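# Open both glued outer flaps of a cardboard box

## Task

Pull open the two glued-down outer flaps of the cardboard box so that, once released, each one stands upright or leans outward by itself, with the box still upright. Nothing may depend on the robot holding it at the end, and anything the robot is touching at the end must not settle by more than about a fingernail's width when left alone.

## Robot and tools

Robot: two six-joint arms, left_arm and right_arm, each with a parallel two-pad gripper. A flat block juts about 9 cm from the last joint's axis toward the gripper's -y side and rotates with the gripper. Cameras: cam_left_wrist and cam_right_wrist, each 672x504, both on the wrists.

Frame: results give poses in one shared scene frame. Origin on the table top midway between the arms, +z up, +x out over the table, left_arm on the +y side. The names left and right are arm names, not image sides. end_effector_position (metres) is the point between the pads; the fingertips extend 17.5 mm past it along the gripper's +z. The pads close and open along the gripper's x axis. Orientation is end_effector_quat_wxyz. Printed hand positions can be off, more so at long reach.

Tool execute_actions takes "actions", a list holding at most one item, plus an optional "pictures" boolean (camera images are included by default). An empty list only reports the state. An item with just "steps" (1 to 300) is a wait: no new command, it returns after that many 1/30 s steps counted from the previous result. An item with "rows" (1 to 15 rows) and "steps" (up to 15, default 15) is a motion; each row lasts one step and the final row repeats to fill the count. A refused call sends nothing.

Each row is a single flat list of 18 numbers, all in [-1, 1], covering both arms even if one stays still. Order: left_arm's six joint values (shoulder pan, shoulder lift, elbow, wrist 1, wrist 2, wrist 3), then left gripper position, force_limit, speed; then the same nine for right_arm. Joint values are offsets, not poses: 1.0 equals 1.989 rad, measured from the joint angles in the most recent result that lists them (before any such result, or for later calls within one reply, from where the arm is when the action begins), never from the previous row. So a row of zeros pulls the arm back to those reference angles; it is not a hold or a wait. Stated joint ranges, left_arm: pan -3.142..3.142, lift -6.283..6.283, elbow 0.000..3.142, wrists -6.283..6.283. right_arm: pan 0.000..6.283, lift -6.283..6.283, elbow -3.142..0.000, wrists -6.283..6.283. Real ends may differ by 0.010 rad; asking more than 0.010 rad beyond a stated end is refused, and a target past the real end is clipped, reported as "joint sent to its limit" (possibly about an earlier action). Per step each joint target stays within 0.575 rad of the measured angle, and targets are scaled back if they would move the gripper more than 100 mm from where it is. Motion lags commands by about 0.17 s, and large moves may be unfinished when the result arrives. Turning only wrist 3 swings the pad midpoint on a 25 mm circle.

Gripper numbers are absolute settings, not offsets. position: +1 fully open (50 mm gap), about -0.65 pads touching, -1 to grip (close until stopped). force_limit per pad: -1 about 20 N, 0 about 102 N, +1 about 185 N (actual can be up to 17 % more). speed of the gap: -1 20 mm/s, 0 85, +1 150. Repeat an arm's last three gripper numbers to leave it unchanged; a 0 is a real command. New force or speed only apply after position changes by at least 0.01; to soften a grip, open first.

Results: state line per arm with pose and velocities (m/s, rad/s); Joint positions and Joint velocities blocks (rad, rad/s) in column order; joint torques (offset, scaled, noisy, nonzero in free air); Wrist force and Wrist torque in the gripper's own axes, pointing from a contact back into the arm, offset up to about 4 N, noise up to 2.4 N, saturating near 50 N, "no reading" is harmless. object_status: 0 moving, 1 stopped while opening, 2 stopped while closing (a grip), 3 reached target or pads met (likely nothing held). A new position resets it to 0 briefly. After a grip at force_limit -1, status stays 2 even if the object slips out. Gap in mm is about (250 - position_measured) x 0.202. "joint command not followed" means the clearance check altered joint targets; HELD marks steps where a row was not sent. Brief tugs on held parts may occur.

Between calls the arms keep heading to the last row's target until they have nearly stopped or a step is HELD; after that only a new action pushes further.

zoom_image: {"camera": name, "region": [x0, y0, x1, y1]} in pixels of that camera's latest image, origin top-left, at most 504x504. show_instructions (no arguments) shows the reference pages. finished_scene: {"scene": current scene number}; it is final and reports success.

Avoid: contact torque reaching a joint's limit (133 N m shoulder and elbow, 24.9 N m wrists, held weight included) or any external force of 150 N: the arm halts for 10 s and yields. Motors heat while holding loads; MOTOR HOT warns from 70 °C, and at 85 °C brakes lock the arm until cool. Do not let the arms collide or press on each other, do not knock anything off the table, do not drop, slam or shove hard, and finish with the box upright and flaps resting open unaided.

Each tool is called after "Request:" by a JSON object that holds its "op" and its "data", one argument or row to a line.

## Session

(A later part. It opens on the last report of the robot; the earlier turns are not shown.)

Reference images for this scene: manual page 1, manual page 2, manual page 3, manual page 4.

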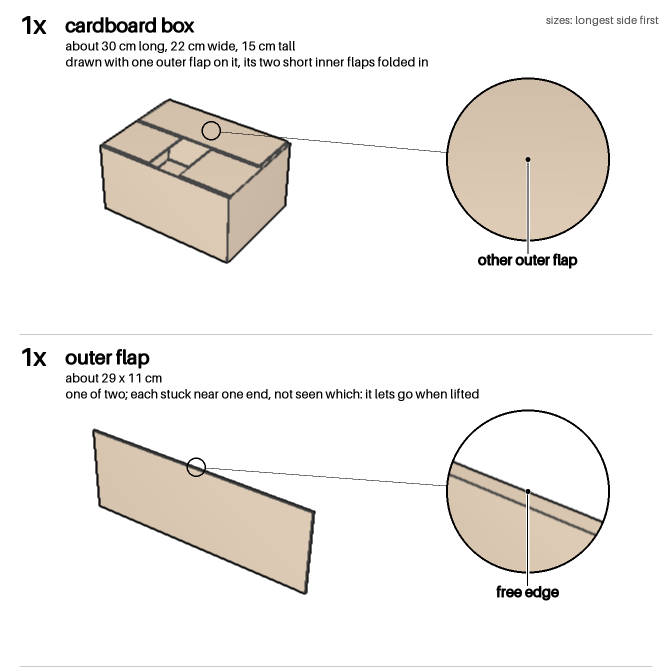

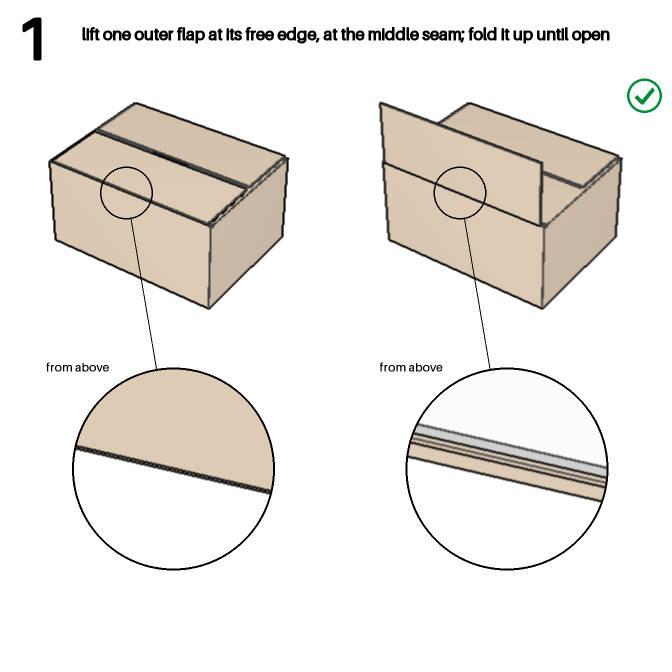

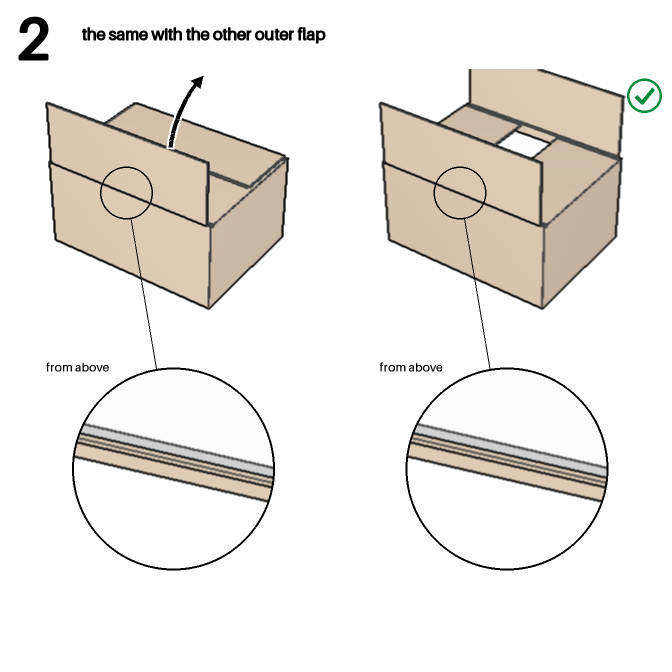

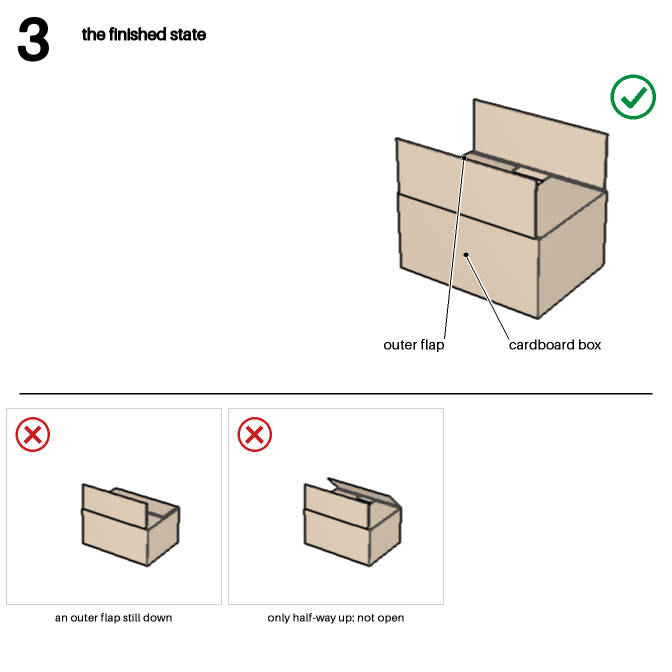

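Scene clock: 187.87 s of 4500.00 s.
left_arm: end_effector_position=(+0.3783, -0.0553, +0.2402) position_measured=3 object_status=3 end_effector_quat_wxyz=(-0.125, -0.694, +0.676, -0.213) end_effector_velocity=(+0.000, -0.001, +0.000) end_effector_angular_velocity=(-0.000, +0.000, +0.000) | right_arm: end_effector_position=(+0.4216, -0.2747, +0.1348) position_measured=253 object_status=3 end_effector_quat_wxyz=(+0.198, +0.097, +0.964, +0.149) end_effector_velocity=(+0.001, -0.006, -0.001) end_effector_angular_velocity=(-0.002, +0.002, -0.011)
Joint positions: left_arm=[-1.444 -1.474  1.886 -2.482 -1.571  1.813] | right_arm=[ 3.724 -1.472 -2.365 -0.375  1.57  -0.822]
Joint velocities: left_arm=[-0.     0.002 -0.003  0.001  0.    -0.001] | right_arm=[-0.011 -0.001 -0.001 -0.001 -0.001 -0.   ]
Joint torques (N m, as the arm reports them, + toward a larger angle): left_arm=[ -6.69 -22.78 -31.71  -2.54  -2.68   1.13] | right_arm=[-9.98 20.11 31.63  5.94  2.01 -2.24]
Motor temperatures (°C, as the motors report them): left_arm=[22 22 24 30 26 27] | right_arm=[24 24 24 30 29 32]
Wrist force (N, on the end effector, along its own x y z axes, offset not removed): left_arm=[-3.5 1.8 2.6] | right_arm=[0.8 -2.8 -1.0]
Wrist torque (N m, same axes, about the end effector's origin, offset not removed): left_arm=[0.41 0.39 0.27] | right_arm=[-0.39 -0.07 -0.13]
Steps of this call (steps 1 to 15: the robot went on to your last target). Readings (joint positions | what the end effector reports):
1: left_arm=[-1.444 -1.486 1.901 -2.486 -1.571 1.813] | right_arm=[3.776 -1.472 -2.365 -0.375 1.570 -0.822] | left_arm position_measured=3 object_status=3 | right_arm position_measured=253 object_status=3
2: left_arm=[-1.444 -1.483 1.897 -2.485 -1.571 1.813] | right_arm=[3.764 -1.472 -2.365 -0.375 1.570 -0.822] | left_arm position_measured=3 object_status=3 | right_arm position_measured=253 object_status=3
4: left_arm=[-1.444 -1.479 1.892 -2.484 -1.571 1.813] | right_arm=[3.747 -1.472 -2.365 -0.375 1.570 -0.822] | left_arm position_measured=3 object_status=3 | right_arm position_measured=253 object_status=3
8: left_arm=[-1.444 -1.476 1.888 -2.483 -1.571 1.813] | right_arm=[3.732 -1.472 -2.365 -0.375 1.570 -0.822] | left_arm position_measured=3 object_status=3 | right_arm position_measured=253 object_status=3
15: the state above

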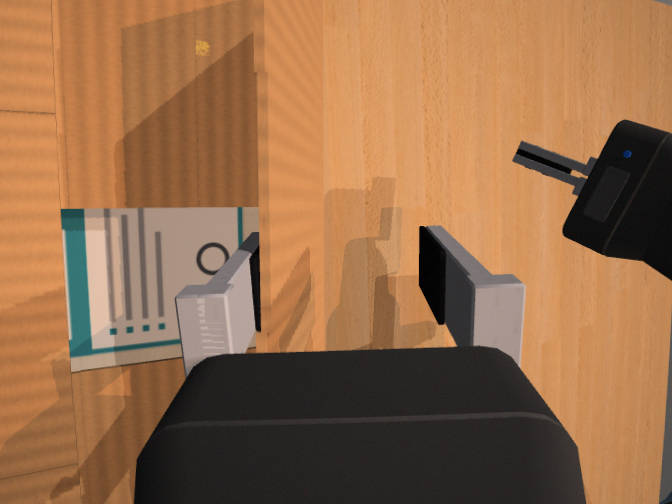

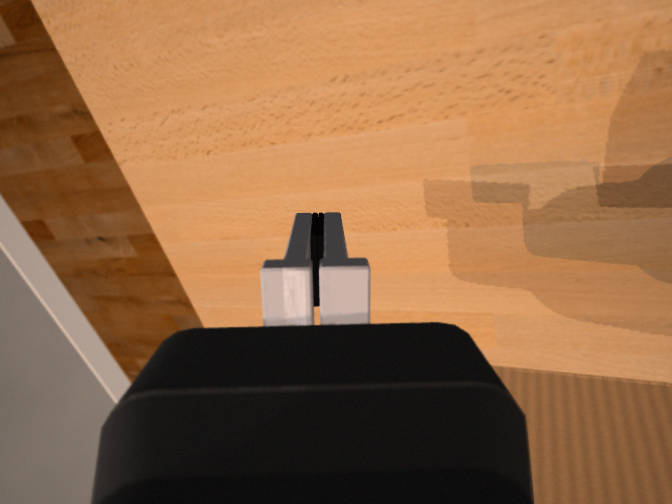

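Request:
{"op": "execute_actions", "data": {
  "actions": [
    {"rows":[[0,0.0143,-0.024,0.0096,0,0,1,0,0,0,0,0,0,0,0,-1,0,0],[0,0.0143,-0.024,0.0096,0,0,1,0,0,0,0,0,0,0,0,-1,0,0],[0,0.0143,-0.024,0.0096,0,0,1,0,0,0,0,0,0,0,0,-1,0,0],[0,0.0286,-0.048,0.0193,0,0,1,0,0,0,0,0,0,0,0,-1,0,0],[0,0.0286,-0.048,0.0193,0,0,1,0,0,0,0,0,0,0,0,-1,0,0],[0,0.0286,-0.048,0.0193,0,0,1,0,0,0,0,0,0,0,0,-1,0,0],[0,0.043,-0.072,0.029,0,0,1,0,0,0,0,0,0,0,0,-1,0,0],[0,0.043,-0.072,0.029,0,0,1,0,0,0,0,0,0,0,0,-1,0,0],[0,0.043,-0.072,0.029,0,0,1,0,0,0,0,0,0,0,0,-1,0,0],[0,0.0573,-0.096,0.0386,0,0,1,0,0,0,0,0,0,0,0,-1,0,0],[0,0.0573,-0.096,0.0386,0,0,1,0,0,0,0,0,0,0,0,-1,0,0],[0,0.0573,-0.096,0.0386,0,0,1,0,0,0,0,0,0,0,0,-1,0,0],[0,0.0716,-0.1202,0.0482,0,0,1,0,0,0,0,0,0,0,0,-1,0,0]]}
  ],
  "pictures": false
}}

Request:
{"op": "execute_actions", "data": {
  "actions": [
    {"steps":18}
  ]
}}

Scene clock: 198.03 s of 4500.00 s.
left_arm: end_effector_position=(+0.3923, -0.1061, +0.2581) position_measured=3 object_status=3 end_effector_quat_wxyz=(-0.125, -0.694, +0.676, -0.213) end_effector_velocity=(+0.041, -0.144, +0.053) end_effector_angular_velocity=(-0.012, -0.003, +0.002) | right_arm: end_effector_position=(+0.4216, -0.2747, +0.1348) position_measured=253 object_status=3 end_effector_quat_wxyz=(+0.198, +0.097, +0.964, +0.149) end_effector_velocity=(+0.001, +0.001, +0.001) end_effector_angular_velocity=(+0.001, -0.001, +0.000)
Joint positions: left_arm=[-1.444 -1.372  1.715 -2.412 -1.571  1.813] | right_arm=[ 3.724 -1.472 -2.365 -0.375  1.57  -0.822]
Joint velocities: left_arm=[ 0.002  0.291 -0.494  0.19  -0.     0.001] | right_arm=[ 0.    -0.     0.002 -0.     0.001 -0.   ]
Joint torques (N m, as the arm reports them, + toward a larger angle): left_arm=[ -3.43 -35.14 -31.95  -3.48  -1.93   1.11] | right_arm=[10.52 21.45 30.08  4.4   0.84 -2.32]
Motor temperatures (°C, as the motors report them): left_arm=[22 22 24 30 26 27] | right_arm=[24 24 24 30 29 32]
Wrist force (N, on the end effector, along its own x y z axes, offset not removed): left_arm=[-1.2 1.6 2.4] | right_arm=[-2.3 0.1 -1.1]
Wrist torque (N m, same axes, about the end effector's origin, offset not removed): left_arm=[0.09 -0.53 -0.14] | right_arm=[0.07 0.21 -0.12]
Steps of this call (steps 1 to 15: the robot went on to your last target; steps 16 to 90: nothing new was sent; then 6.67 s passed at rest; steps 91 to 105: all 15 steps of this action). Readings (joint positions | what the end effector reports):
91: left_arm=[-1.444 -1.474 1.885 -2.482 -1.571 1.813] | right_arm=[3.723 -1.472 -2.365 -0.375 1.570 -0.822] | left_arm position_measured=3 object_status=3 | right_arm position_measured=253 object_status=3
92: left_arm=[-1.444 -1.472 1.882 -2.480 -1.571 1.813] | right_arm=[3.723 -1.472 -2.365 -0.375 1.570 -0.822] | left_arm position_measured=3 object_status=3 | right_arm position_measured=253 object_status=3
94: left_arm=[-1.444 -1.463 1.867 -2.474 -1.571 1.813] | right_arm=[3.723 -1.472 -2.365 -0.375 1.570 -0.822] | left_arm position_measured=3 object_status=3 | right_arm position_measured=253 object_status=3
98: left_arm=[-1.444 -1.435 1.820 -2.455 -1.571 1.813] | right_arm=[3.724 -1.472 -2.365 -0.375 1.570 -0.822] | left_arm position_measured=3 object_status=3 | right_arm position_measured=253 object_status=3
105: the state above

Scene clock: 198.63 s of 4500.00 s.
left_arm: end_effector_position=(+0.3977, -0.1257, +0.2657) position_measured=3 object_status=3 end_effector_quat_wxyz=(-0.125, -0.694, +0.676, -0.214) end_effector_velocity=(-0.001, -0.002, +0.000) end_effector_angular_velocity=(+0.001, +0.001, -0.001) | right_arm: end_effector_position=(+0.4216, -0.2747, +0.1348) position_measured=253 object_status=3 end_effector_quat_wxyz=(+0.198, +0.097, +0.964, +0.149) end_effector_velocity=(+0.000, +0.000, +0.000) end_effector_angular_velocity=(+0.000, -0.001, +0.001)
Joint positions: left_arm=[-1.444 -1.332  1.647 -2.386 -1.571  1.813] | right_arm=[ 3.724 -1.472 -2.365 -0.375  1.57  -0.822]
Joint velocities: left_arm=[-0.002  0.003 -0.004  0.002 -0.    -0.001] | right_arm=[ 0.     0.001 -0.     0.     0.    -0.001]
Joint torques (N m, as the arm reports them, + toward a larger angle): left_arm=[ -2.34 -32.35 -31.63  -2.93  -1.23   1.17] | right_arm=[ 9.29 22.49 29.46  2.42 -0.59 -2.12]
Motor temperatures (°C, as the motors report them): left_arm=[22 22 24 30 26 27] | right_arm=[24 24 24 30 29 32]
Wrist force (N, on the end effector, along its own x y z axes, offset not removed): left_arm=[4.1 -1.5 -2.2] | right_arm=[-0.9 -1.5 -2.7]
Wrist torque (N m, same axes, about the end effector's origin, offset not removed): left_arm=[-0.51 -1.04 -0.20] | right_arm=[-0.26 0.25 0.04]
Steps of this call (steps 1 to 18: the robot went on to your last target). Readings (joint positions | what the end effector reports):
1: left_arm=[-1.444 -1.363 1.700 -2.407 -1.571 1.813] | right_arm=[3.724 -1.472 -2.365 -0.375 1.570 -0.822] | left_arm position_measured=3 object_status=3 | right_arm position_measured=253 object_status=3
2: left_arm=[-1.444 -1.356 1.688 -2.402 -1.571 1.813] | right_arm=[3.724 -1.472 -2.365 -0.375 1.570 -0.822] | left_arm position_measured=3 object_status=3 | right_arm position_measured=253 object_status=3
4: left_arm=[-1.444 -1.346 1.671 -2.396 -1.571 1.813] | right_arm=[3.724 -1.472 -2.365 -0.375 1.570 -0.822] | left_arm position_measured=3 object_status=3 | right_arm position_measured=253 object_status=3
8: left_arm=[-1.444 -1.337 1.655 -2.390 -1.571 1.813] | right_arm=[3.724 -1.472 -2.365 -0.375 1.570 -0.822] | left_arm position_measured=3 object_status=3 | right_arm position_measured=253 object_status=3
18: the state above

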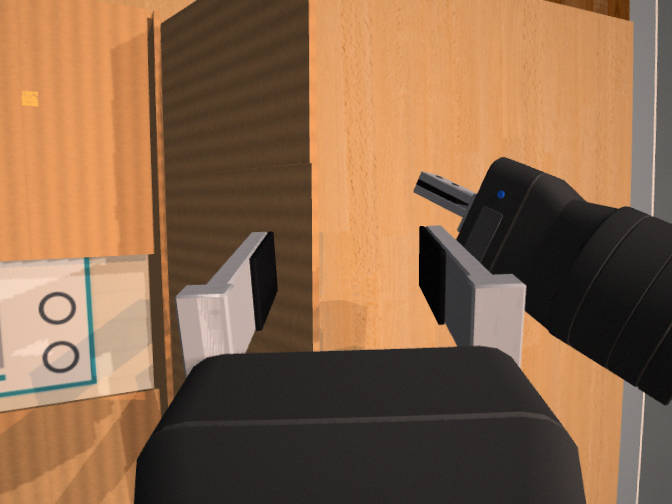

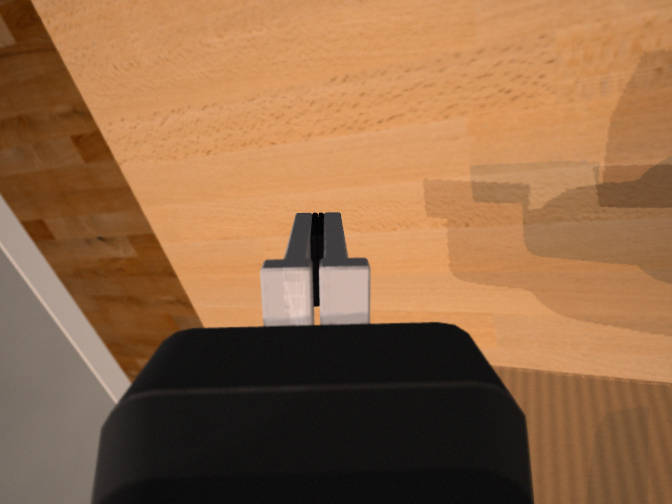

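Request:
{"op": "execute_actions", "data": {
  "actions": [
    {"rows":[[0,-0.029,-0.011,0.04,0,0,1,0,0,0,0,0,0,0,0,-1,0,0],[0,-0.029,-0.011,0.04,0,0,1,0,0,0,0,0,0,0,0,-1,0,0],[0,-0.029,-0.011,0.04,0,0,1,0,0,0,0,0,0,0,0,-1,0,0],[0,-0.029,-0.011,0.04,0,0,1,0,0,0,0,0,0,0,0,-1,0,0],[0,-0.0576,-0.0213,0.079,0,0,1,0,0,0,0,0,0,0,0,-1,0,0],[0,-0.0576,-0.0213,0.079,0,0,1,0,0,0,0,0,0,0,0,-1,0,0],[0,-0.0576,-0.0213,0.079,0,0,1,0,0,0,0,0,0,0,0,-1,0,0],[0,-0.0576,-0.0213,0.079,0,0,1,0,0,0,0,0,0,0,0,-1,0,0],[0,-0.0576,-0.0213,0.079,0,0,1,0,0,0,0,0,0,0,0,-1,0,0],[0,-0.0576,-0.0213,0.079,0,0,1,0,0,0,0,0,0,0,0,-1,0,0],[0,-0.0576,-0.0213,0.15,0,0,1,0,0,0,0,0,0,0,0,-1,0,0],[0,-0.0576,-0.0213,0.15,0,0,1,0,0,0,0,0,0,0,0,-1,0,0],[0,-0.0576,-0.0213,0.25,0,0,1,0,0,0,0,0,0,0,0,-1,0,0],[0,-0.0576,-0.0213,0.25,0,0,1,0,0,0,0,0,0,0,0,-1,0,0],[0,-0.0576,-0.0213,0.5818,0,0,1,0,0,0,0,0,0,0,0,-1,0,0]]}
  ],
  "pictures": false
}}

Request:
{"op": "execute_actions", "data": {
  "actions": [
    {"steps":40}
  ]
}}

Scene clock: 223.13 s of 4500.00 s.
left_arm: end_effector_position=(+0.3849, -0.0794, +0.3110) position_measured=3 object_status=3 end_effector_quat_wxyz=(-0.104, -0.701, +0.683, -0.177) end_effector_velocity=(-0.080, +0.291, -0.248) end_effector_angular_velocity=(+1.315, +0.362, +0.001) | right_arm: end_effector_position=(+0.4216, -0.2747, +0.1348) position_measured=253 object_status=3 end_effector_quat_wxyz=(+0.198, +0.097, +0.964, +0.149) end_effector_velocity=(+0.000, +0.000, +0.000) end_effector_angular_velocity=(+0.002, -0.000, -0.002)
Joint positions: left_arm=[-1.444 -1.439  1.607 -2.153 -1.571  1.813] | right_arm=[ 3.724 -1.472 -2.365 -0.375  1.57  -0.822]
Joint velocities: left_arm=[ 0.001 -0.059 -0.021  1.443  0.     0.   ] | right_arm=[ 0.    -0.     0.     0.001  0.     0.003]
Joint torques (N m, as the arm reports them, + toward a larger angle): left_arm=[ -0.17 -41.91 -29.22   2.29   2.74   1.06] | right_arm=[ 9.07 21.08 19.71  3.08 -0.87 -2.25]
Motor temperatures (°C, as the motors report them): left_arm=[22 22 24 30 26 27] | right_arm=[24 24 24 30 29 32]
Wrist force (N, on the end effector, along its own x y z axes, offset not removed): left_arm=[2.4 -1.6 0.3] | right_arm=[-2.0 -0.2 -1.4]
Wrist torque (N m, same axes, about the end effector's origin, offset not removed): left_arm=[-0.12 -0.13 0.01] | right_arm=[-0.08 0.41 0.09]
Steps of this call (steps 1 to 15: the robot went on to your last target; steps 16 to 90: nothing new was sent; then 21.00 s passed at rest; steps 91 to 105: all 15 steps of this action). Readings (joint positions | what the end effector reports):
91: left_arm=[-1.444 -1.332 1.646 -2.386 -1.571 1.813] | right_arm=[3.724 -1.472 -2.365 -0.375 1.570 -0.822] | left_arm position_measured=3 object_status=3 | right_arm position_measured=253 object_status=3
92: left_arm=[-1.444 -1.335 1.645 -2.383 -1.571 1.813] | right_arm=[3.724 -1.472 -2.365 -0.375 1.570 -0.822] | left_arm position_measured=3 object_status=3 | right_arm position_measured=253 object_status=3
94: left_arm=[-1.444 -1.354 1.638 -2.358 -1.571 1.813] | right_arm=[3.724 -1.472 -2.365 -0.375 1.570 -0.822] | left_arm position_measured=3 object_status=3 | right_arm position_measured=253 object_status=3
98: left_arm=[-1.444 -1.399 1.621 -2.297 -1.571 1.813] | right_arm=[3.724 -1.472 -2.365 -0.375 1.570 -0.822] | left_arm position_measured=3 object_status=3 | right_arm position_measured=253 object_status=3
105: the state above

Scene clock: 224.47 s of 4500.00 s.
left_arm: end_effector_position=(+0.3194, +0.1584, +0.2326) position_measured=3 object_status=3 end_effector_quat_wxyz=(+0.125, -0.694, +0.676, +0.213) end_effector_velocity=(+0.000, +0.000, +0.000) end_effector_angular_velocity=(+0.001, -0.000, +0.001) | right_arm: end_effector_position=(+0.4216, -0.2747, +0.1348) position_measured=253 object_status=3 end_effector_quat_wxyz=(+0.198, +0.097, +0.964, +0.149) end_effector_velocity=(+0.000, +0.000, -0.000) end_effector_angular_velocity=(-0.001, +0.002, +0.000)
Joint positions: left_arm=[-1.444 -1.447  1.605 -1.23  -1.571  1.813] | right_arm=[ 3.724 -1.472 -2.365 -0.375  1.57  -0.822]
Joint velocities: left_arm=[ 0.     0.    -0.001  0.002  0.    -0.001] | right_arm=[-0.    -0.001  0.001 -0.002  0.001 -0.   ]
Joint torques (N m, as the arm reports them, + toward a larger angle): left_arm=[ -5.91 -39.12 -29.59  -0.07   2.59   1.08] | right_arm=[ 9.59 20.89 20.22  5.98  2.33 -2.18]
Motor temperatures (°C, as the motors report them): left_arm=[22 22 24 30 26 27] | right_arm=[24 24 24 30 29 32]
Wrist force (N, on the end effector, along its own x y z axes, offset not removed): left_arm=[-2.3 2.1 3.3] | right_arm=[1.6 -1.0 0.9]
Wrist torque (N m, same axes, about the end effector's origin, offset not removed): left_arm=[0.39 0.61 0.03] | right_arm=[0.14 -0.26 -0.11]
Steps of this call (steps 1 to 40: the robot went on to your last target). Readings (joint positions | what the end effector reports):
1: left_arm=[-1.444 -1.441 1.607 -2.101 -1.571 1.813] | right_arm=[3.724 -1.472 -2.365 -0.375 1.570 -0.822] | left_arm position_measured=3 object_status=3 | right_arm position_measured=253 object_status=3
2: left_arm=[-1.444 -1.441 1.607 -2.048 -1.571 1.813] | right_arm=[3.724 -1.472 -2.365 -0.375 1.570 -0.822] | left_arm position_measured=3 object_status=3 | right_arm position_measured=253 object_status=3
4: left_arm=[-1.444 -1.442 1.606 -1.943 -1.571 1.813] | right_arm=[3.724 -1.472 -2.365 -0.375 1.570 -0.822] | left_arm position_measured=3 object_status=3 | right_arm position_measured=253 object_status=3
8: left_arm=[-1.444 -1.444 1.606 -1.737 -1.571 1.813] | right_arm=[3.724 -1.472 -2.365 -0.375 1.570 -0.822] | left_arm position_measured=3 object_status=3 | right_arm position_measured=253 object_status=3
40: the state above

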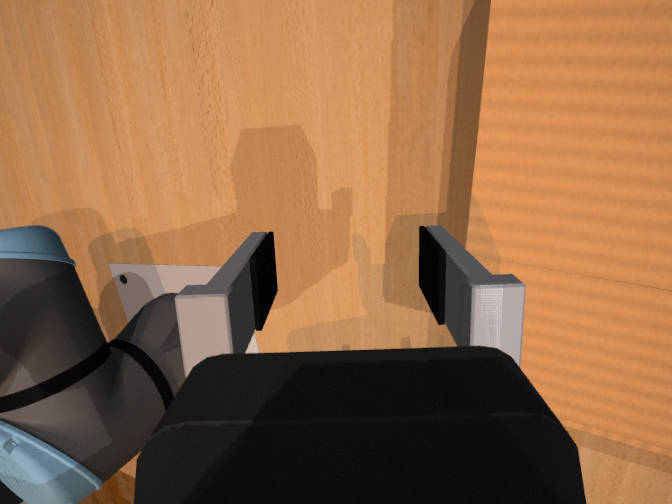

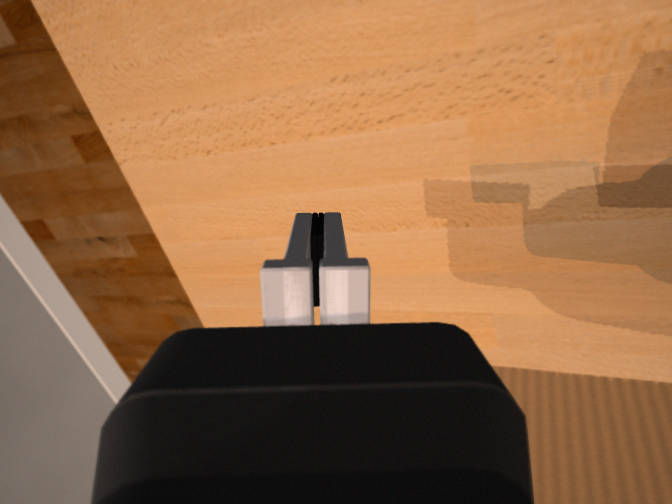

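Request:
{"op": "execute_actions", "data": {
  "actions": [
    {"rows":[[0.002,0.043,-0.046,0.003,0,0.002,1,0,0,0,0,0,0,0,0,-1,0,0],[0.002,0.043,-0.046,0.003,0,0.002,1,0,0,0,0,0,0,0,0,-1,0,0],[0.002,0.043,-0.046,0.003,0,0.002,1,0,0,0,0,0,0,0,0,-1,0,0],[0.002,0.043,-0.046,0.003,0,0.002,1,0,0,0,0,0,0,0,0,-1,0,0],[0.004,0.086,-0.092,0.006,0,0.004,1,0,0,0,0,0,0,0,0,-1,0,0],[0.004,0.086,-0.092,0.006,0,0.004,1,0,0,0,0,0,0,0,0,-1,0,0],[0.004,0.086,-0.092,0.006,0,0.004,1,0,0,0,0,0,0,0,0,-1,0,0],[0.004,0.086,-0.092,0.006,0,0.004,1,0,0,0,0,0,0,0,0,-1,0,0],[0.006,0.129,-0.1375,0.009,0,0.006,1,0,0,0,0,0,0,0,0,-1,0,0],[0.006,0.129,-0.1375,0.009,0,0.006,1,0,0,0,0,0,0,0,0,-1,0,0],[0.006,0.129,-0.1375,0.009,0,0.006,1,0,0,0,0,0,0,0,0,-1,0,0],[0.006,0.129,-0.1375,0.009,0,0.006,1,0,0,0,0,0,0,0,0,-1,0,0],[0.0078,0.1717,-0.1833,0.0121,0,0.0075,1,0,0,0,0,0,0,0,0,-1,0,0]]}
  ],
  "pictures": false
}}

Request:
{"op": "execute_actions", "data": {
  "actions": [
    {"steps":22}
  ]
}}

Scene clock: 238.20 s of 4500.00 s.
left_arm: end_effector_position=(+0.3500, +0.0683, +0.2146) position_measured=3 object_status=3 end_effector_quat_wxyz=(+0.123, -0.694, +0.676, +0.216) end_effector_velocity=(+0.094, -0.270, -0.092) end_effector_angular_velocity=(+0.003, +0.014, +0.008) | right_arm: end_effector_position=(+0.4216, -0.2747, +0.1348) position_measured=253 object_status=3 end_effector_quat_wxyz=(+0.198, +0.097, +0.964, +0.149) end_effector_velocity=(-0.000, -0.000, +0.000) end_effector_angular_velocity=(+0.000, -0.000, -0.001)
Joint positions: left_arm=[-1.433 -1.213  1.356 -1.212 -1.571  1.824] | right_arm=[ 3.724 -1.472 -2.365 -0.375  1.57  -0.822]
Joint velocities: left_arm=[ 0.031  0.727 -0.768  0.048 -0.     0.026] | right_arm=[ 0.     0.001 -0.001  0.    -0.     0.001]
Joint torques (N m, as the arm reports them, + toward a larger angle): left_arm=[  5.98 -30.84 -37.62   0.07   2.46   2.15] | right_arm=[ 9.13 21.48 20.89  6.1   1.45 -2.11]
Motor temperatures (°C, as the motors report them): left_arm=[22 22 24 30 26 27] | right_arm=[24 24 24 30 29 32]
Wrist force (N, on the end effector, along its own x y z axes, offset not removed): left_arm=[-3.0 -3.2 3.8] | right_arm=[-0.2 -4.2 -0.1]
Wrist torque (N m, same axes, about the end effector's origin, offset not removed): left_arm=[-0.36 0.32 0.11] | right_arm=[-0.61 -0.04 -0.07]
Steps of this call (steps 1 to 15: the robot went on to your last target; steps 16 to 90: nothing new was sent; then 10.23 s passed at rest; steps 91 to 105: all 15 steps of this action). Readings (joint positions | what the end effector reports):
91: left_arm=[-1.444 -1.447 1.605 -1.229 -1.571 1.813] | right_arm=[3.724 -1.472 -2.365 -0.375 1.570 -0.822] | left_arm position_measured=3 object_status=3 | right_arm position_measured=253 object_status=3
92: left_arm=[-1.444 -1.444 1.602 -1.229 -1.571 1.813] | right_arm=[3.724 -1.472 -2.365 -0.375 1.570 -0.822] | left_arm position_measured=3 object_status=3 | right_arm position_measured=253 object_status=3
94: left_arm=[-1.443 -1.417 1.573 -1.227 -1.571 1.814] | right_arm=[3.724 -1.472 -2.365 -0.375 1.570 -0.822] | left_arm position_measured=3 object_status=3 | right_arm position_measured=253 object_status=3
98: left_arm=[-1.439 -1.351 1.503 -1.222 -1.571 1.818] | right_arm=[3.724 -1.472 -2.365 -0.375 1.570 -0.822] | left_arm position_measured=3 object_status=3 | right_arm position_measured=253 object_status=3
105: the state above

Scene clock: 238.93 s of 4500.00 s.
left_arm: end_effector_position=(+0.3638, +0.0286, +0.1996) position_measured=3 object_status=3 end_effector_quat_wxyz=(+0.122, -0.695, +0.676, +0.215) end_effector_velocity=(+0.000, -0.001, -0.000) end_effector_angular_velocity=(-0.001, -0.000, -0.000) | right_arm: end_effector_position=(+0.4216, -0.2747, +0.1348) position_measured=253 object_status=3 end_effector_quat_wxyz=(+0.198, +0.097, +0.964, +0.149) end_effector_velocity=(+0.000, -0.000, -0.001) end_effector_angular_velocity=(-0.001, +0.001, -0.001)
Joint positions: left_arm=[-1.429 -1.106  1.241 -1.206 -1.571  1.828] | right_arm=[ 3.724 -1.472 -2.365 -0.375  1.57  -0.822]
Joint velocities: left_arm=[-0.001  0.003 -0.004  0.    -0.    -0.001] | right_arm=[-0.    -0.001  0.    -0.001 -0.     0.   ]
Joint torques (N m, as the arm reports them, + toward a larger angle): left_arm=[  5.14 -39.   -29.96   0.03   2.59   2.14] | right_arm=[ 7.84 21.36 20.62  5.84  0.34 -2.11]
Motor temperatures (°C, as the motors report them): left_arm=[22 22 24 30 26 27] | right_arm=[24 24 24 30 29 32]
Wrist force (N, on the end effector, along its own x y z axes, offset not removed): left_arm=[-5.4 -3.3 -2.2] | right_arm=[-1.0 -2.3 -1.6]
Wrist torque (N m, same axes, about the end effector's origin, offset not removed): left_arm=[-0.52 0.86 0.40] | right_arm=[-0.36 0.11 0.06]
Steps of this call (steps 1 to 22: the robot went on to your last target). Readings (joint positions | what the end effector reports):
1: left_arm=[-1.432 -1.189 1.331 -1.211 -1.571 1.825] | right_arm=[3.724 -1.472 -2.365 -0.375 1.570 -0.822] | left_arm position_measured=3 object_status=3 | right_arm position_measured=253 object_status=3
2: left_arm=[-1.431 -1.170 1.310 -1.210 -1.571 1.825] | right_arm=[3.724 -1.472 -2.365 -0.375 1.570 -0.822] | left_arm position_measured=3 object_status=3 | right_arm position_measured=253 object_status=3
4: left_arm=[-1.430 -1.144 1.282 -1.208 -1.571 1.826] | right_arm=[3.724 -1.472 -2.365 -0.375 1.570 -0.822] | left_arm position_measured=3 object_status=3 | right_arm position_measured=253 object_status=3
8: left_arm=[-1.429 -1.119 1.255 -1.206 -1.571 1.827] | right_arm=[3.724 -1.472 -2.365 -0.375 1.570 -0.822] | left_arm position_measured=3 object_status=3 | right_arm position_measured=253 object_status=3
22: the state above

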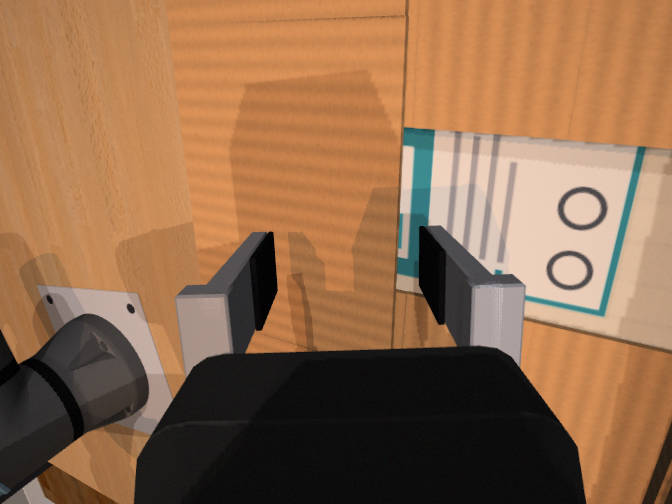

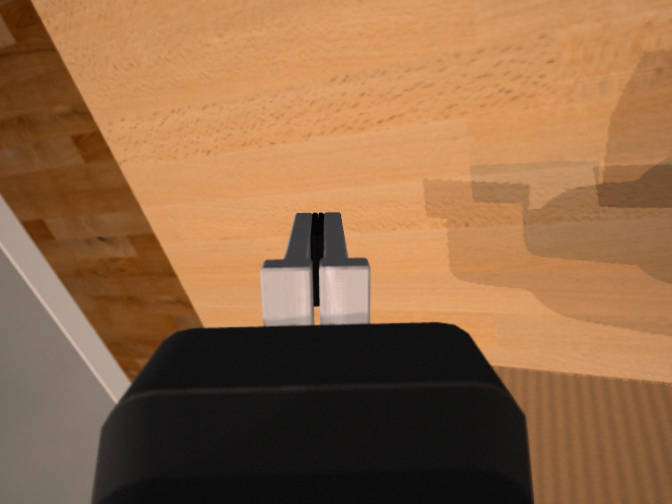

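Request:
{"op": "execute_actions", "data": {
  "actions": [
    {"rows":[[0,0.0016,0.0071,-0.0087,0,0,1,0,0,0,0,0,0,0,0,-1,0,0],[0,0.0016,0.0071,-0.0087,0,0,1,0,0,0,0,0,0,0,0,-1,0,0],[0,0.0016,0.0071,-0.0087,0,0,1,0,0,0,0,0,0,0,0,-1,0,0],[0,0.0032,0.0142,-0.0174,0,0,1,0,0,0,0,0,0,0,0,-1,0,0],[0,0.0032,0.0142,-0.0174,0,0,1,0,0,0,0,0,0,0,0,-1,0,0],[0,0.0032,0.0142,-0.0174,0,0,1,0,0,0,0,0,0,0,0,-1,0,0],[0,0.0045,0.02,-0.0245,0,0,1,0,0,0,0,0,0,0,0,-1,0,0]]}
  ]
}}

Scene clock: 248.80 s of 4500.00 s.
left_arm: end_effector_position=(+0.3639, +0.0283, +0.1807) position_measured=3 object_status=3 end_effector_quat_wxyz=(+0.122, -0.695, +0.676, +0.215) end_effector_velocity=(-0.000, +0.000, -0.014) end_effector_angular_velocity=(+0.001, -0.000, +0.000) | right_arm: end_effector_position=(+0.4216, -0.2747, +0.1348) position_measured=253 object_status=3 end_effector_quat_wxyz=(+0.198, +0.097, +0.964, +0.149) end_effector_velocity=(+0.000, +0.000, +0.001) end_effector_angular_velocity=(+0.001, -0.001, -0.000)
Joint positions: left_arm=[-1.429 -1.098  1.277 -1.25  -1.571  1.828] | right_arm=[ 3.724 -1.472 -2.365 -0.375  1.57  -0.822]
Joint velocities: left_arm=[-0.     0.006  0.028 -0.033  0.    -0.001] | right_arm=[ 0.     0.     0.001  0.    -0.     0.   ]
Joint torques (N m, as the arm reports them, + toward a larger angle): left_arm=[  3.28 -39.39 -17.96  -3.04   2.58   1.84] | right_arm=[ 8.58 21.75 21.3   5.77 -1.59 -2.26]
Motor temperatures (°C, as the motors report them): left_arm=[22 22 24 30 26 27] | right_arm=[24 24 24 30 29 32]
Wrist force (N, on the end effector, along its own x y z axes, offset not removed): left_arm=[0.7 -0.4 0.0] | right_arm=[-0.7 -1.7 1.5]
Wrist torque (N m, same axes, about the end effector's origin, offset not removed): left_arm=[0.04 -0.02 0.20] | right_arm=[-0.20 0.17 -0.03]
Steps of this call (steps 1 to 15: the robot went on to your last target; steps 16 to 90: nothing new was sent; then 6.37 s passed at rest; steps 91 to 105: all 15 steps of this action). Readings (joint positions | what the end effector reports):
91: left_arm=[-1.429 -1.105 1.240 -1.206 -1.571 1.828] | right_arm=[3.724 -1.472 -2.365 -0.375 1.570 -0.822] | left_arm position_measured=3 object_status=3 | right_arm position_measured=253 object_status=3
92: left_arm=[-1.429 -1.105 1.241 -1.207 -1.571 1.828] | right_arm=[3.724 -1.472 -2.365 -0.375 1.570 -0.822] | left_arm position_measured=3 object_status=3 | right_arm position_measured=253 object_status=3
94: left_arm=[-1.429 -1.104 1.246 -1.213 -1.571 1.828] | right_arm=[3.724 -1.472 -2.365 -0.375 1.570 -0.822] | left_arm position_measured=3 object_status=3 | right_arm position_measured=253 object_status=3
98: left_arm=[-1.429 -1.101 1.260 -1.230 -1.571 1.828] | right_arm=[3.724 -1.472 -2.365 -0.375 1.570 -0.822] | left_arm position_measured=3 object_status=3 | right_arm position_measured=253 object_status=3
105: the state above

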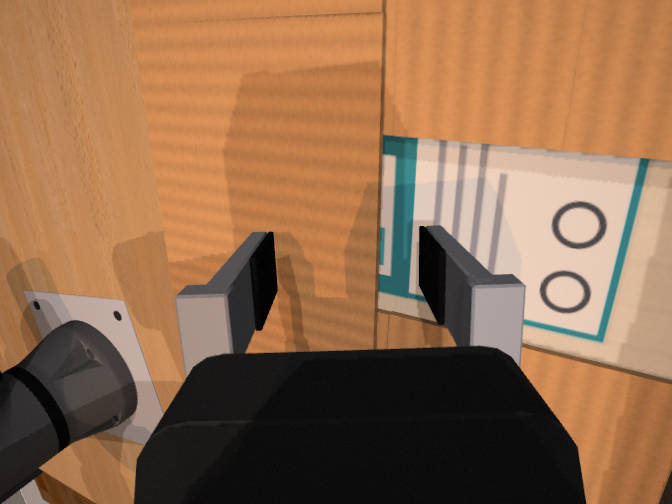

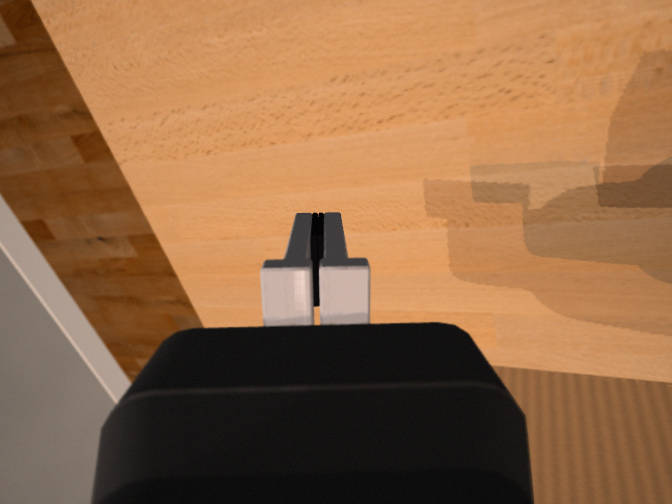

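Request:
{"op": "execute_actions", "data": {
  "actions": [
    {"rows":[[0,0.0024,0.0103,-0.0126,0,0,1,0,0,0,0,0,0,0,0,-1,0,0],[0,0.0024,0.0103,-0.0126,0,0,1,0,0,0,0,0,0,0,0,-1,0,0],[0,0.0024,0.0103,-0.0126,0,0,1,0,0,0,0,0,0,0,0,-1,0,0],[0,0.0024,0.0103,-0.0126,0,0,1,0,0,0,0,0,0,0,0,-1,0,0],[0,0.0024,0.0103,-0.0126,0,0,1,0,0,0,0,0,0,0,0,-1,0,0],[0,0.0024,0.0103,-0.0126,0,0,1,0,0,0,0,0,0,0,0,-1,0,0],[0,0.0024,0.0103,-0.0126,0,0,1,0,0,0,0,0,0,0,0,-1,0,0],[0,0.0024,0.0103,-0.0126,0,0,1,0,0,0,0,0,0,0,0,-1,0,0],[0,-0.0049,0.0216,-0.0166,0,0,1,0,0,0,0,0,0,0,0,-1,0,0],[0,-0.0049,0.0216,-0.0166,0,0,1,0,0,0,0,0,0,0,0,-1,0,0],[0,-0.0049,0.0216,-0.0166,0,0,1,0,0,0,0,0,0,0,0,-1,0,0],[0,-0.0122,0.0329,-0.0207,0,0,1,0,0,0,0,0,0,0,0,-1,0,0],[0,-0.0122,0.0329,-0.0207,0,0,1,0,0,0,0,0,0,0,0,-1,0,0],[0,-0.0122,0.0329,-0.0207,0,0,1,0,0,0,0,0,0,0,0,-1,0,0],[0,-0.0195,0.0442,-0.0247,0,0,1,0,0,0,0,0,0,0,0,-1,0,0]]}
  ],
  "pictures": false
}}

Request:
{"op": "execute_actions", "data": {
  "actions": [
    {"steps":20}
  ]
}}

Scene clock: 258.67 s of 4500.00 s.
left_arm: end_effector_position=(+0.3619, +0.0350, +0.1701) position_measured=3 object_status=3 end_effector_quat_wxyz=(+0.122, -0.694, +0.676, +0.215) end_effector_velocity=(-0.011, +0.040, -0.004) end_effector_angular_velocity=(-0.001, -0.000, +0.002) | right_arm: end_effector_position=(+0.4216, -0.2747, +0.1348) position_measured=253 object_status=3 end_effector_quat_wxyz=(+0.198, +0.097, +0.964, +0.149) end_effector_velocity=(+0.000, -0.000, -0.000) end_effector_angular_velocity=(-0.002, -0.001, +0.000)
Joint positions: left_arm=[-1.429 -1.109  1.322 -1.284 -1.571  1.828] | right_arm=[ 3.724 -1.472 -2.365 -0.375  1.57  -0.822]
Joint velocities: left_arm=[ 0.001 -0.097  0.156 -0.059 -0.    -0.   ] | right_arm=[ 0.     0.    -0.001  0.    -0.002 -0.001]
Joint torques (N m, as the arm reports them, + toward a larger angle): left_arm=[ -4.28 -49.08 -14.33  -2.49   2.82   0.04] | right_arm=[ 8.2  20.67 20.1   5.83  1.53 -2.01]
Motor temperatures (°C, as the motors report them): left_arm=[22 22 24 30 26 27] | right_arm=[24 24 24 30 29 32]
Wrist force (N, on the end effector, along its own x y z axes, offset not removed): left_arm=[0.1 1.4 -1.3] | right_arm=[-2.0 -0.2 1.1]
Wrist torque (N m, same axes, about the end effector's origin, offset not removed): left_arm=[0.17 -0.31 0.00] | right_arm=[0.10 0.27 -0.08]
Steps of this call (steps 1 to 15: the robot went on to your last target; steps 16 to 90: nothing new was sent; then 6.37 s passed at rest; steps 91 to 105: all 15 steps of this action). Readings (joint positions | what the end effector reports):
91: left_arm=[-1.429 -1.097 1.280 -1.254 -1.571 1.828] | right_arm=[3.724 -1.472 -2.365 -0.375 1.570 -0.822] | left_arm position_measured=3 object_status=3 | right_arm position_measured=253 object_status=3
92: left_arm=[-1.429 -1.097 1.282 -1.256 -1.571 1.828] | right_arm=[3.724 -1.472 -2.365 -0.375 1.570 -0.822] | left_arm position_measured=3 object_status=3 | right_arm position_measured=253 object_status=3
94: left_arm=[-1.429 -1.095 1.287 -1.263 -1.571 1.828] | right_arm=[3.724 -1.472 -2.365 -0.375 1.570 -0.822] | left_arm position_measured=3 object_status=3 | right_arm position_measured=253 object_status=3
98: left_arm=[-1.429 -1.094 1.294 -1.271 -1.571 1.828] | right_arm=[3.724 -1.472 -2.365 -0.375 1.570 -0.822] | left_arm position_measured=3 object_status=3 | right_arm position_measured=253 object_status=3
105: the state above

Scene clock: 259.33 s of 4500.00 s.
left_arm: end_effector_position=(+0.3586, +0.0462, +0.1691) position_measured=3 object_status=3 end_effector_quat_wxyz=(+0.122, -0.694, +0.676, +0.215) end_effector_velocity=(-0.000, +0.001, -0.000) end_effector_angular_velocity=(+0.001, +0.001, -0.001) | right_arm: end_effector_position=(+0.4216, -0.2747, +0.1348) position_measured=253 object_status=3 end_effector_quat_wxyz=(+0.198, +0.097, +0.964, +0.149) end_effector_velocity=(-0.000, +0.000, -0.000) end_effector_angular_velocity=(+0.001, +0.001, -0.000)
Joint positions: left_arm=[-1.429 -1.136  1.365 -1.299 -1.571  1.828] | right_arm=[ 3.724 -1.472 -2.365 -0.375  1.57  -0.822]
Joint velocities: left_arm=[-0.    -0.001  0.002  0.    -0.     0.001] | right_arm=[ 0.    -0.    -0.     0.     0.001  0.001]
Joint torques (N m, as the arm reports them, + toward a larger angle): left_arm=[ -2.39 -45.85 -11.46  -2.22   2.44   0.02] | right_arm=[ 8.55 21.13 19.38  6.08  0.66 -2.24]
Motor temperatures (°C, as the motors report them): left_arm=[22 22 24 30 26 27] | right_arm=[24 24 24 30 29 32]
Wrist force (N, on the end effector, along its own x y z axes, offset not removed): left_arm=[-5.4 1.4 -8.6] | right_arm=[-3.0 -2.6 1.5]
Wrist torque (N m, same axes, about the end effector's origin, offset not removed): left_arm=[-0.01 0.65 0.07] | right_arm=[-0.30 0.59 -0.03]
Steps of this call (steps 1 to 20: the robot went on to your last target). Readings (joint positions | what the end effector reports):
1: left_arm=[-1.429 -1.113 1.329 -1.286 -1.571 1.828] | right_arm=[3.724 -1.472 -2.365 -0.375 1.570 -0.822] | left_arm position_measured=3 object_status=3 | right_arm position_measured=253 object_status=3
2: left_arm=[-1.429 -1.118 1.336 -1.289 -1.571 1.828] | right_arm=[3.724 -1.472 -2.365 -0.375 1.570 -0.822] | left_arm position_measured=3 object_status=3 | right_arm position_measured=253 object_status=3
4: left_arm=[-1.429 -1.125 1.347 -1.293 -1.571 1.828] | right_arm=[3.724 -1.472 -2.365 -0.375 1.570 -0.822] | left_arm position_measured=3 object_status=3 | right_arm position_measured=253 object_status=3
8: left_arm=[-1.429 -1.132 1.359 -1.297 -1.571 1.828] | right_arm=[3.724 -1.472 -2.365 -0.375 1.570 -0.822] | left_arm position_measured=3 object_status=3 | right_arm position_measured=253 object_status=3
20: the state above

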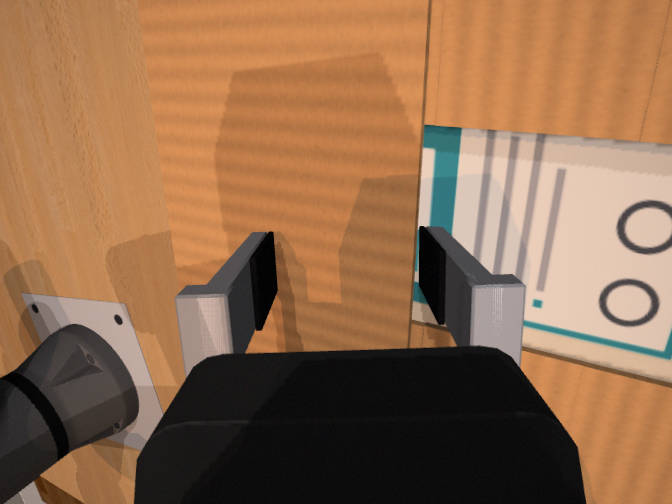

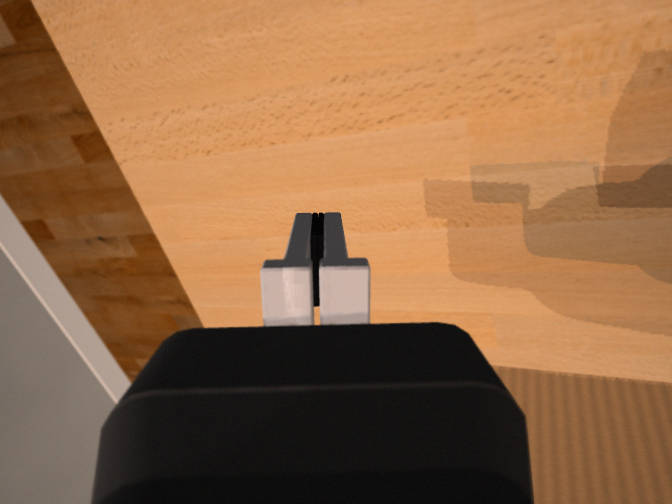

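Request:
{"op": "execute_actions", "data": {
  "actions": [
    {"rows":[[0,-0.0021,-0.0014,0.0034,0,0,1,0,0,0,0,0,0,0,0,-1,0,0],[0,-0.0021,-0.0014,0.0034,0,0,1,0,0,0,0,0,0,0,0,-1,0,0],[0,-0.0021,-0.0014,0.0034,0,0,1,0,0,0,0,0,0,0,0,-1,0,0],[0,-0.0042,-0.0028,0.0068,0,0,1,0,0,0,0,0,0,0,0,-1,0,0],[0,-0.0042,-0.0028,0.0068,0,0,1,0,0,0,0,0,0,0,0,-1,0,0],[0,-0.0042,-0.0028,0.0068,0,0,1,0,0,0,0,0,0,0,0,-1,0,0],[0,-0.0062,-0.0042,0.0102,0,0,1,0,0,0,0,0,0,0,0,-1,0,0]]}
  ]
}}

Scene clock: 271.60 s of 4500.00 s.
left_arm: end_effector_position=(+0.3579, +0.0487, +0.1783) position_measured=3 object_status=3 end_effector_quat_wxyz=(+0.122, -0.695, +0.676, +0.215) end_effector_velocity=(-0.000, +0.001, +0.008) end_effector_angular_velocity=(-0.003, -0.000, -0.000) | right_arm: end_effector_position=(+0.4216, -0.2747, +0.1348) position_measured=253 object_status=3 end_effector_quat_wxyz=(+0.198, +0.097, +0.964, +0.149) end_effector_velocity=(+0.000, +0.000, -0.000) end_effector_angular_velocity=(-0.000, +0.000, -0.001)
Joint positions: left_arm=[-1.429 -1.147  1.357 -1.281 -1.571  1.828] | right_arm=[ 3.724 -1.472 -2.365 -0.375  1.57  -0.822]
Joint velocities: left_arm=[ 0.    -0.008 -0.008  0.014 -0.     0.   ] | right_arm=[ 0.    -0.001  0.001  0.    -0.     0.001]
Joint torques (N m, as the arm reports them, + toward a larger angle): left_arm=[  3.87 -51.78 -28.57   1.24   2.19   0.11] | right_arm=[ 9.07 20.41 20.36  5.64 -1.54 -2.1 ]
Motor temperatures (°C, as the motors report them): left_arm=[22 22 24 30 26 27] | right_arm=[24 24 24 30 29 32]
Wrist force (N, on the end effector, along its own x y z axes, offset not removed): left_arm=[6.3 -2.1 -0.1] | right_arm=[1.2 -2.3 1.6]
Wrist torque (N m, same axes, about the end effector's origin, offset not removed): left_arm=[-0.03 -0.30 0.18] | right_arm=[-0.32 -0.20 -0.19]
Steps of this call (steps 1 to 15: the robot went on to your last target; steps 16 to 90: nothing new was sent; then 8.77 s passed at rest; steps 91 to 105: all 15 steps of this action). Readings (joint positions | what the end effector reports):
91: left_arm=[-1.429 -1.136 1.365 -1.299 -1.571 1.828] | right_arm=[3.724 -1.472 -2.365 -0.375 1.570 -0.822] | left_arm position_measured=3 object_status=3 | right_arm position_measured=253 object_status=3
92: left_arm=[-1.429 -1.137 1.365 -1.299 -1.571 1.828] | right_arm=[3.724 -1.472 -2.365 -0.375 1.570 -0.822] | left_arm position_measured=3 object_status=3 | right_arm position_measured=253 object_status=3
94: left_arm=[-1.429 -1.138 1.364 -1.297 -1.571 1.828] | right_arm=[3.724 -1.472 -2.365 -0.375 1.570 -0.822] | left_arm position_measured=3 object_status=3 | right_arm position_measured=253 object_status=3
98: left_arm=[-1.429 -1.142 1.361 -1.290 -1.571 1.828] | right_arm=[3.724 -1.472 -2.365 -0.375 1.570 -0.822] | left_arm position_measured=3 object_status=3 | right_arm position_measured=253 object_status=3
105: the state above

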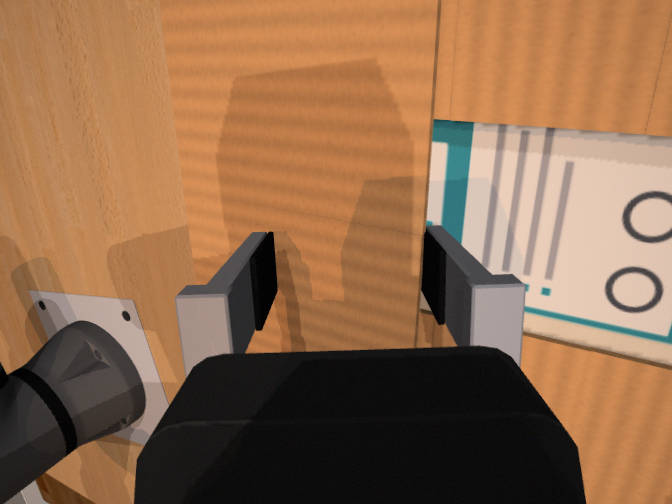

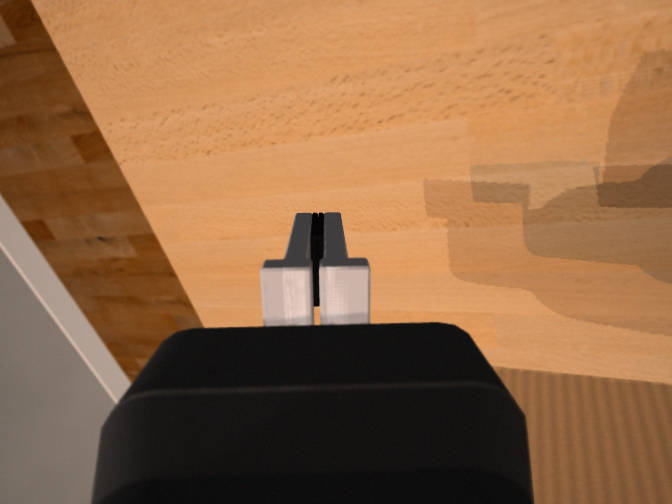

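Request:
{"op": "execute_actions", "data": {
  "actions": [
    {"rows":[[0,-0.0031,-0.0011,0.0042,0,0,1,0,0,0,0,0,0,0,0,-1,0,0],[0,-0.0031,-0.0011,0.0042,0,0,1,0,0,0,0,0,0,0,0,-1,0,0],[0,-0.0031,-0.0011,0.0042,0,0,1,0,0,0,0,0,0,0,0,-1,0,0],[0,-0.0063,-0.0021,0.0085,0,0,1,0,0,0,0,0,0,0,0,-1,0,0],[0,-0.0063,-0.0021,0.0085,0,0,1,0,0,0,0,0,0,0,0,-1,0,0],[0,-0.0063,-0.0021,0.0085,0,0,1,0,0,0,0,0,0,0,0,-1,0,0],[0,-0.0094,-0.0032,0.0127,0,0,1,0,0,0,0,0,0,0,0,-1,0,0]]}
  ]
}}

Scene clock: 278.93 s of 4500.00 s.
left_arm: end_effector_position=(+0.3565, +0.0534, +0.1900) position_measured=3 object_status=3 end_effector_quat_wxyz=(+0.122, -0.695, +0.676, +0.215) end_effector_velocity=(-0.001, +0.004, +0.009) end_effector_angular_velocity=(+0.001, +0.000, +0.001) | right_arm: end_effector_position=(+0.4216, -0.2747, +0.1348) position_measured=253 object_status=3 end_effector_quat_wxyz=(+0.198, +0.097, +0.964, +0.149) end_effector_velocity=(-0.000, +0.000, +0.000) end_effector_angular_velocity=(+0.002, +0.001, -0.002)
Joint positions: left_arm=[-1.429 -1.164  1.351 -1.258 -1.571  1.828] | right_arm=[ 3.724 -1.472 -2.365 -0.375  1.57  -0.822]
Joint velocities: left_arm=[ 0.001 -0.012 -0.004  0.018 -0.    -0.001] | right_arm=[ 0.     0.001 -0.001  0.     0.001  0.003]
Joint torques (N m, as the arm reports them, + toward a larger angle): left_arm=[ -3.71 -55.62 -29.44   1.81   2.18   0.02] | right_arm=[ 7.77 20.36 21.39  5.74  1.46 -2.35]
Motor temperatures (°C, as the motors report them): left_arm=[22 22 24 30 26 27] | right_arm=[24 24 24 30 29 32]
Wrist force (N, on the end effector, along its own x y z axes, offset not removed): left_arm=[4.9 -6.0 6.2] | right_arm=[3.0 -2.6 1.0]
Wrist torque (N m, same axes, about the end effector's origin, offset not removed): left_arm=[-0.50 0.36 0.08] | right_arm=[-0.27 -0.50 -0.16]
Steps of this call (steps 1 to 15: the robot went on to your last target; steps 16 to 90: nothing new was sent; then 3.83 s passed at rest; steps 91 to 105: all 15 steps of this action). Readings (joint positions | what the end effector reports):
91: left_arm=[-1.429 -1.149 1.356 -1.279 -1.571 1.828] | right_arm=[3.724 -1.472 -2.365 -0.375 1.570 -0.822] | left_arm position_measured=3 object_status=3 | right_arm position_measured=253 object_status=3
92: left_arm=[-1.429 -1.149 1.356 -1.278 -1.571 1.828] | right_arm=[3.724 -1.472 -2.365 -0.375 1.570 -0.822] | left_arm position_measured=3 object_status=3 | right_arm position_measured=253 object_status=3
94: left_arm=[-1.429 -1.151 1.356 -1.276 -1.571 1.828] | right_arm=[3.724 -1.472 -2.365 -0.375 1.570 -0.822] | left_arm position_measured=3 object_status=3 | right_arm position_measured=253 object_status=3
98: left_arm=[-1.429 -1.157 1.354 -1.268 -1.571 1.828] | right_arm=[3.724 -1.472 -2.365 -0.375 1.570 -0.822] | left_arm position_measured=3 object_status=3 | right_arm position_measured=253 object_status=3
105: the state above

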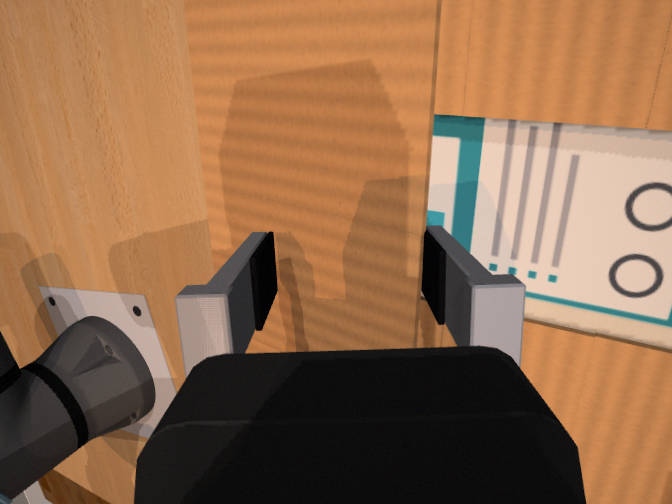

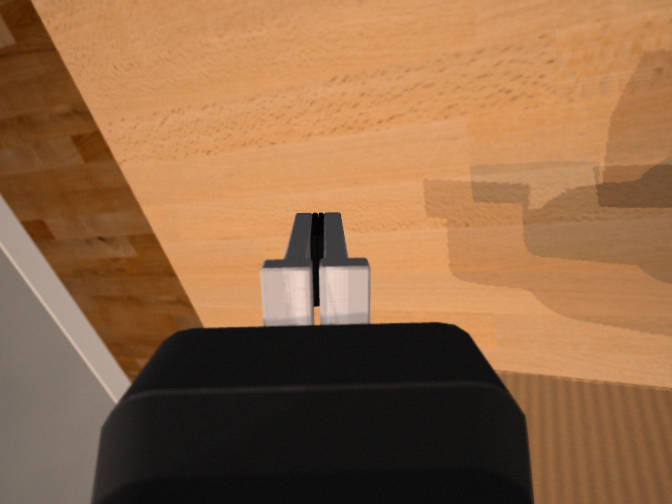

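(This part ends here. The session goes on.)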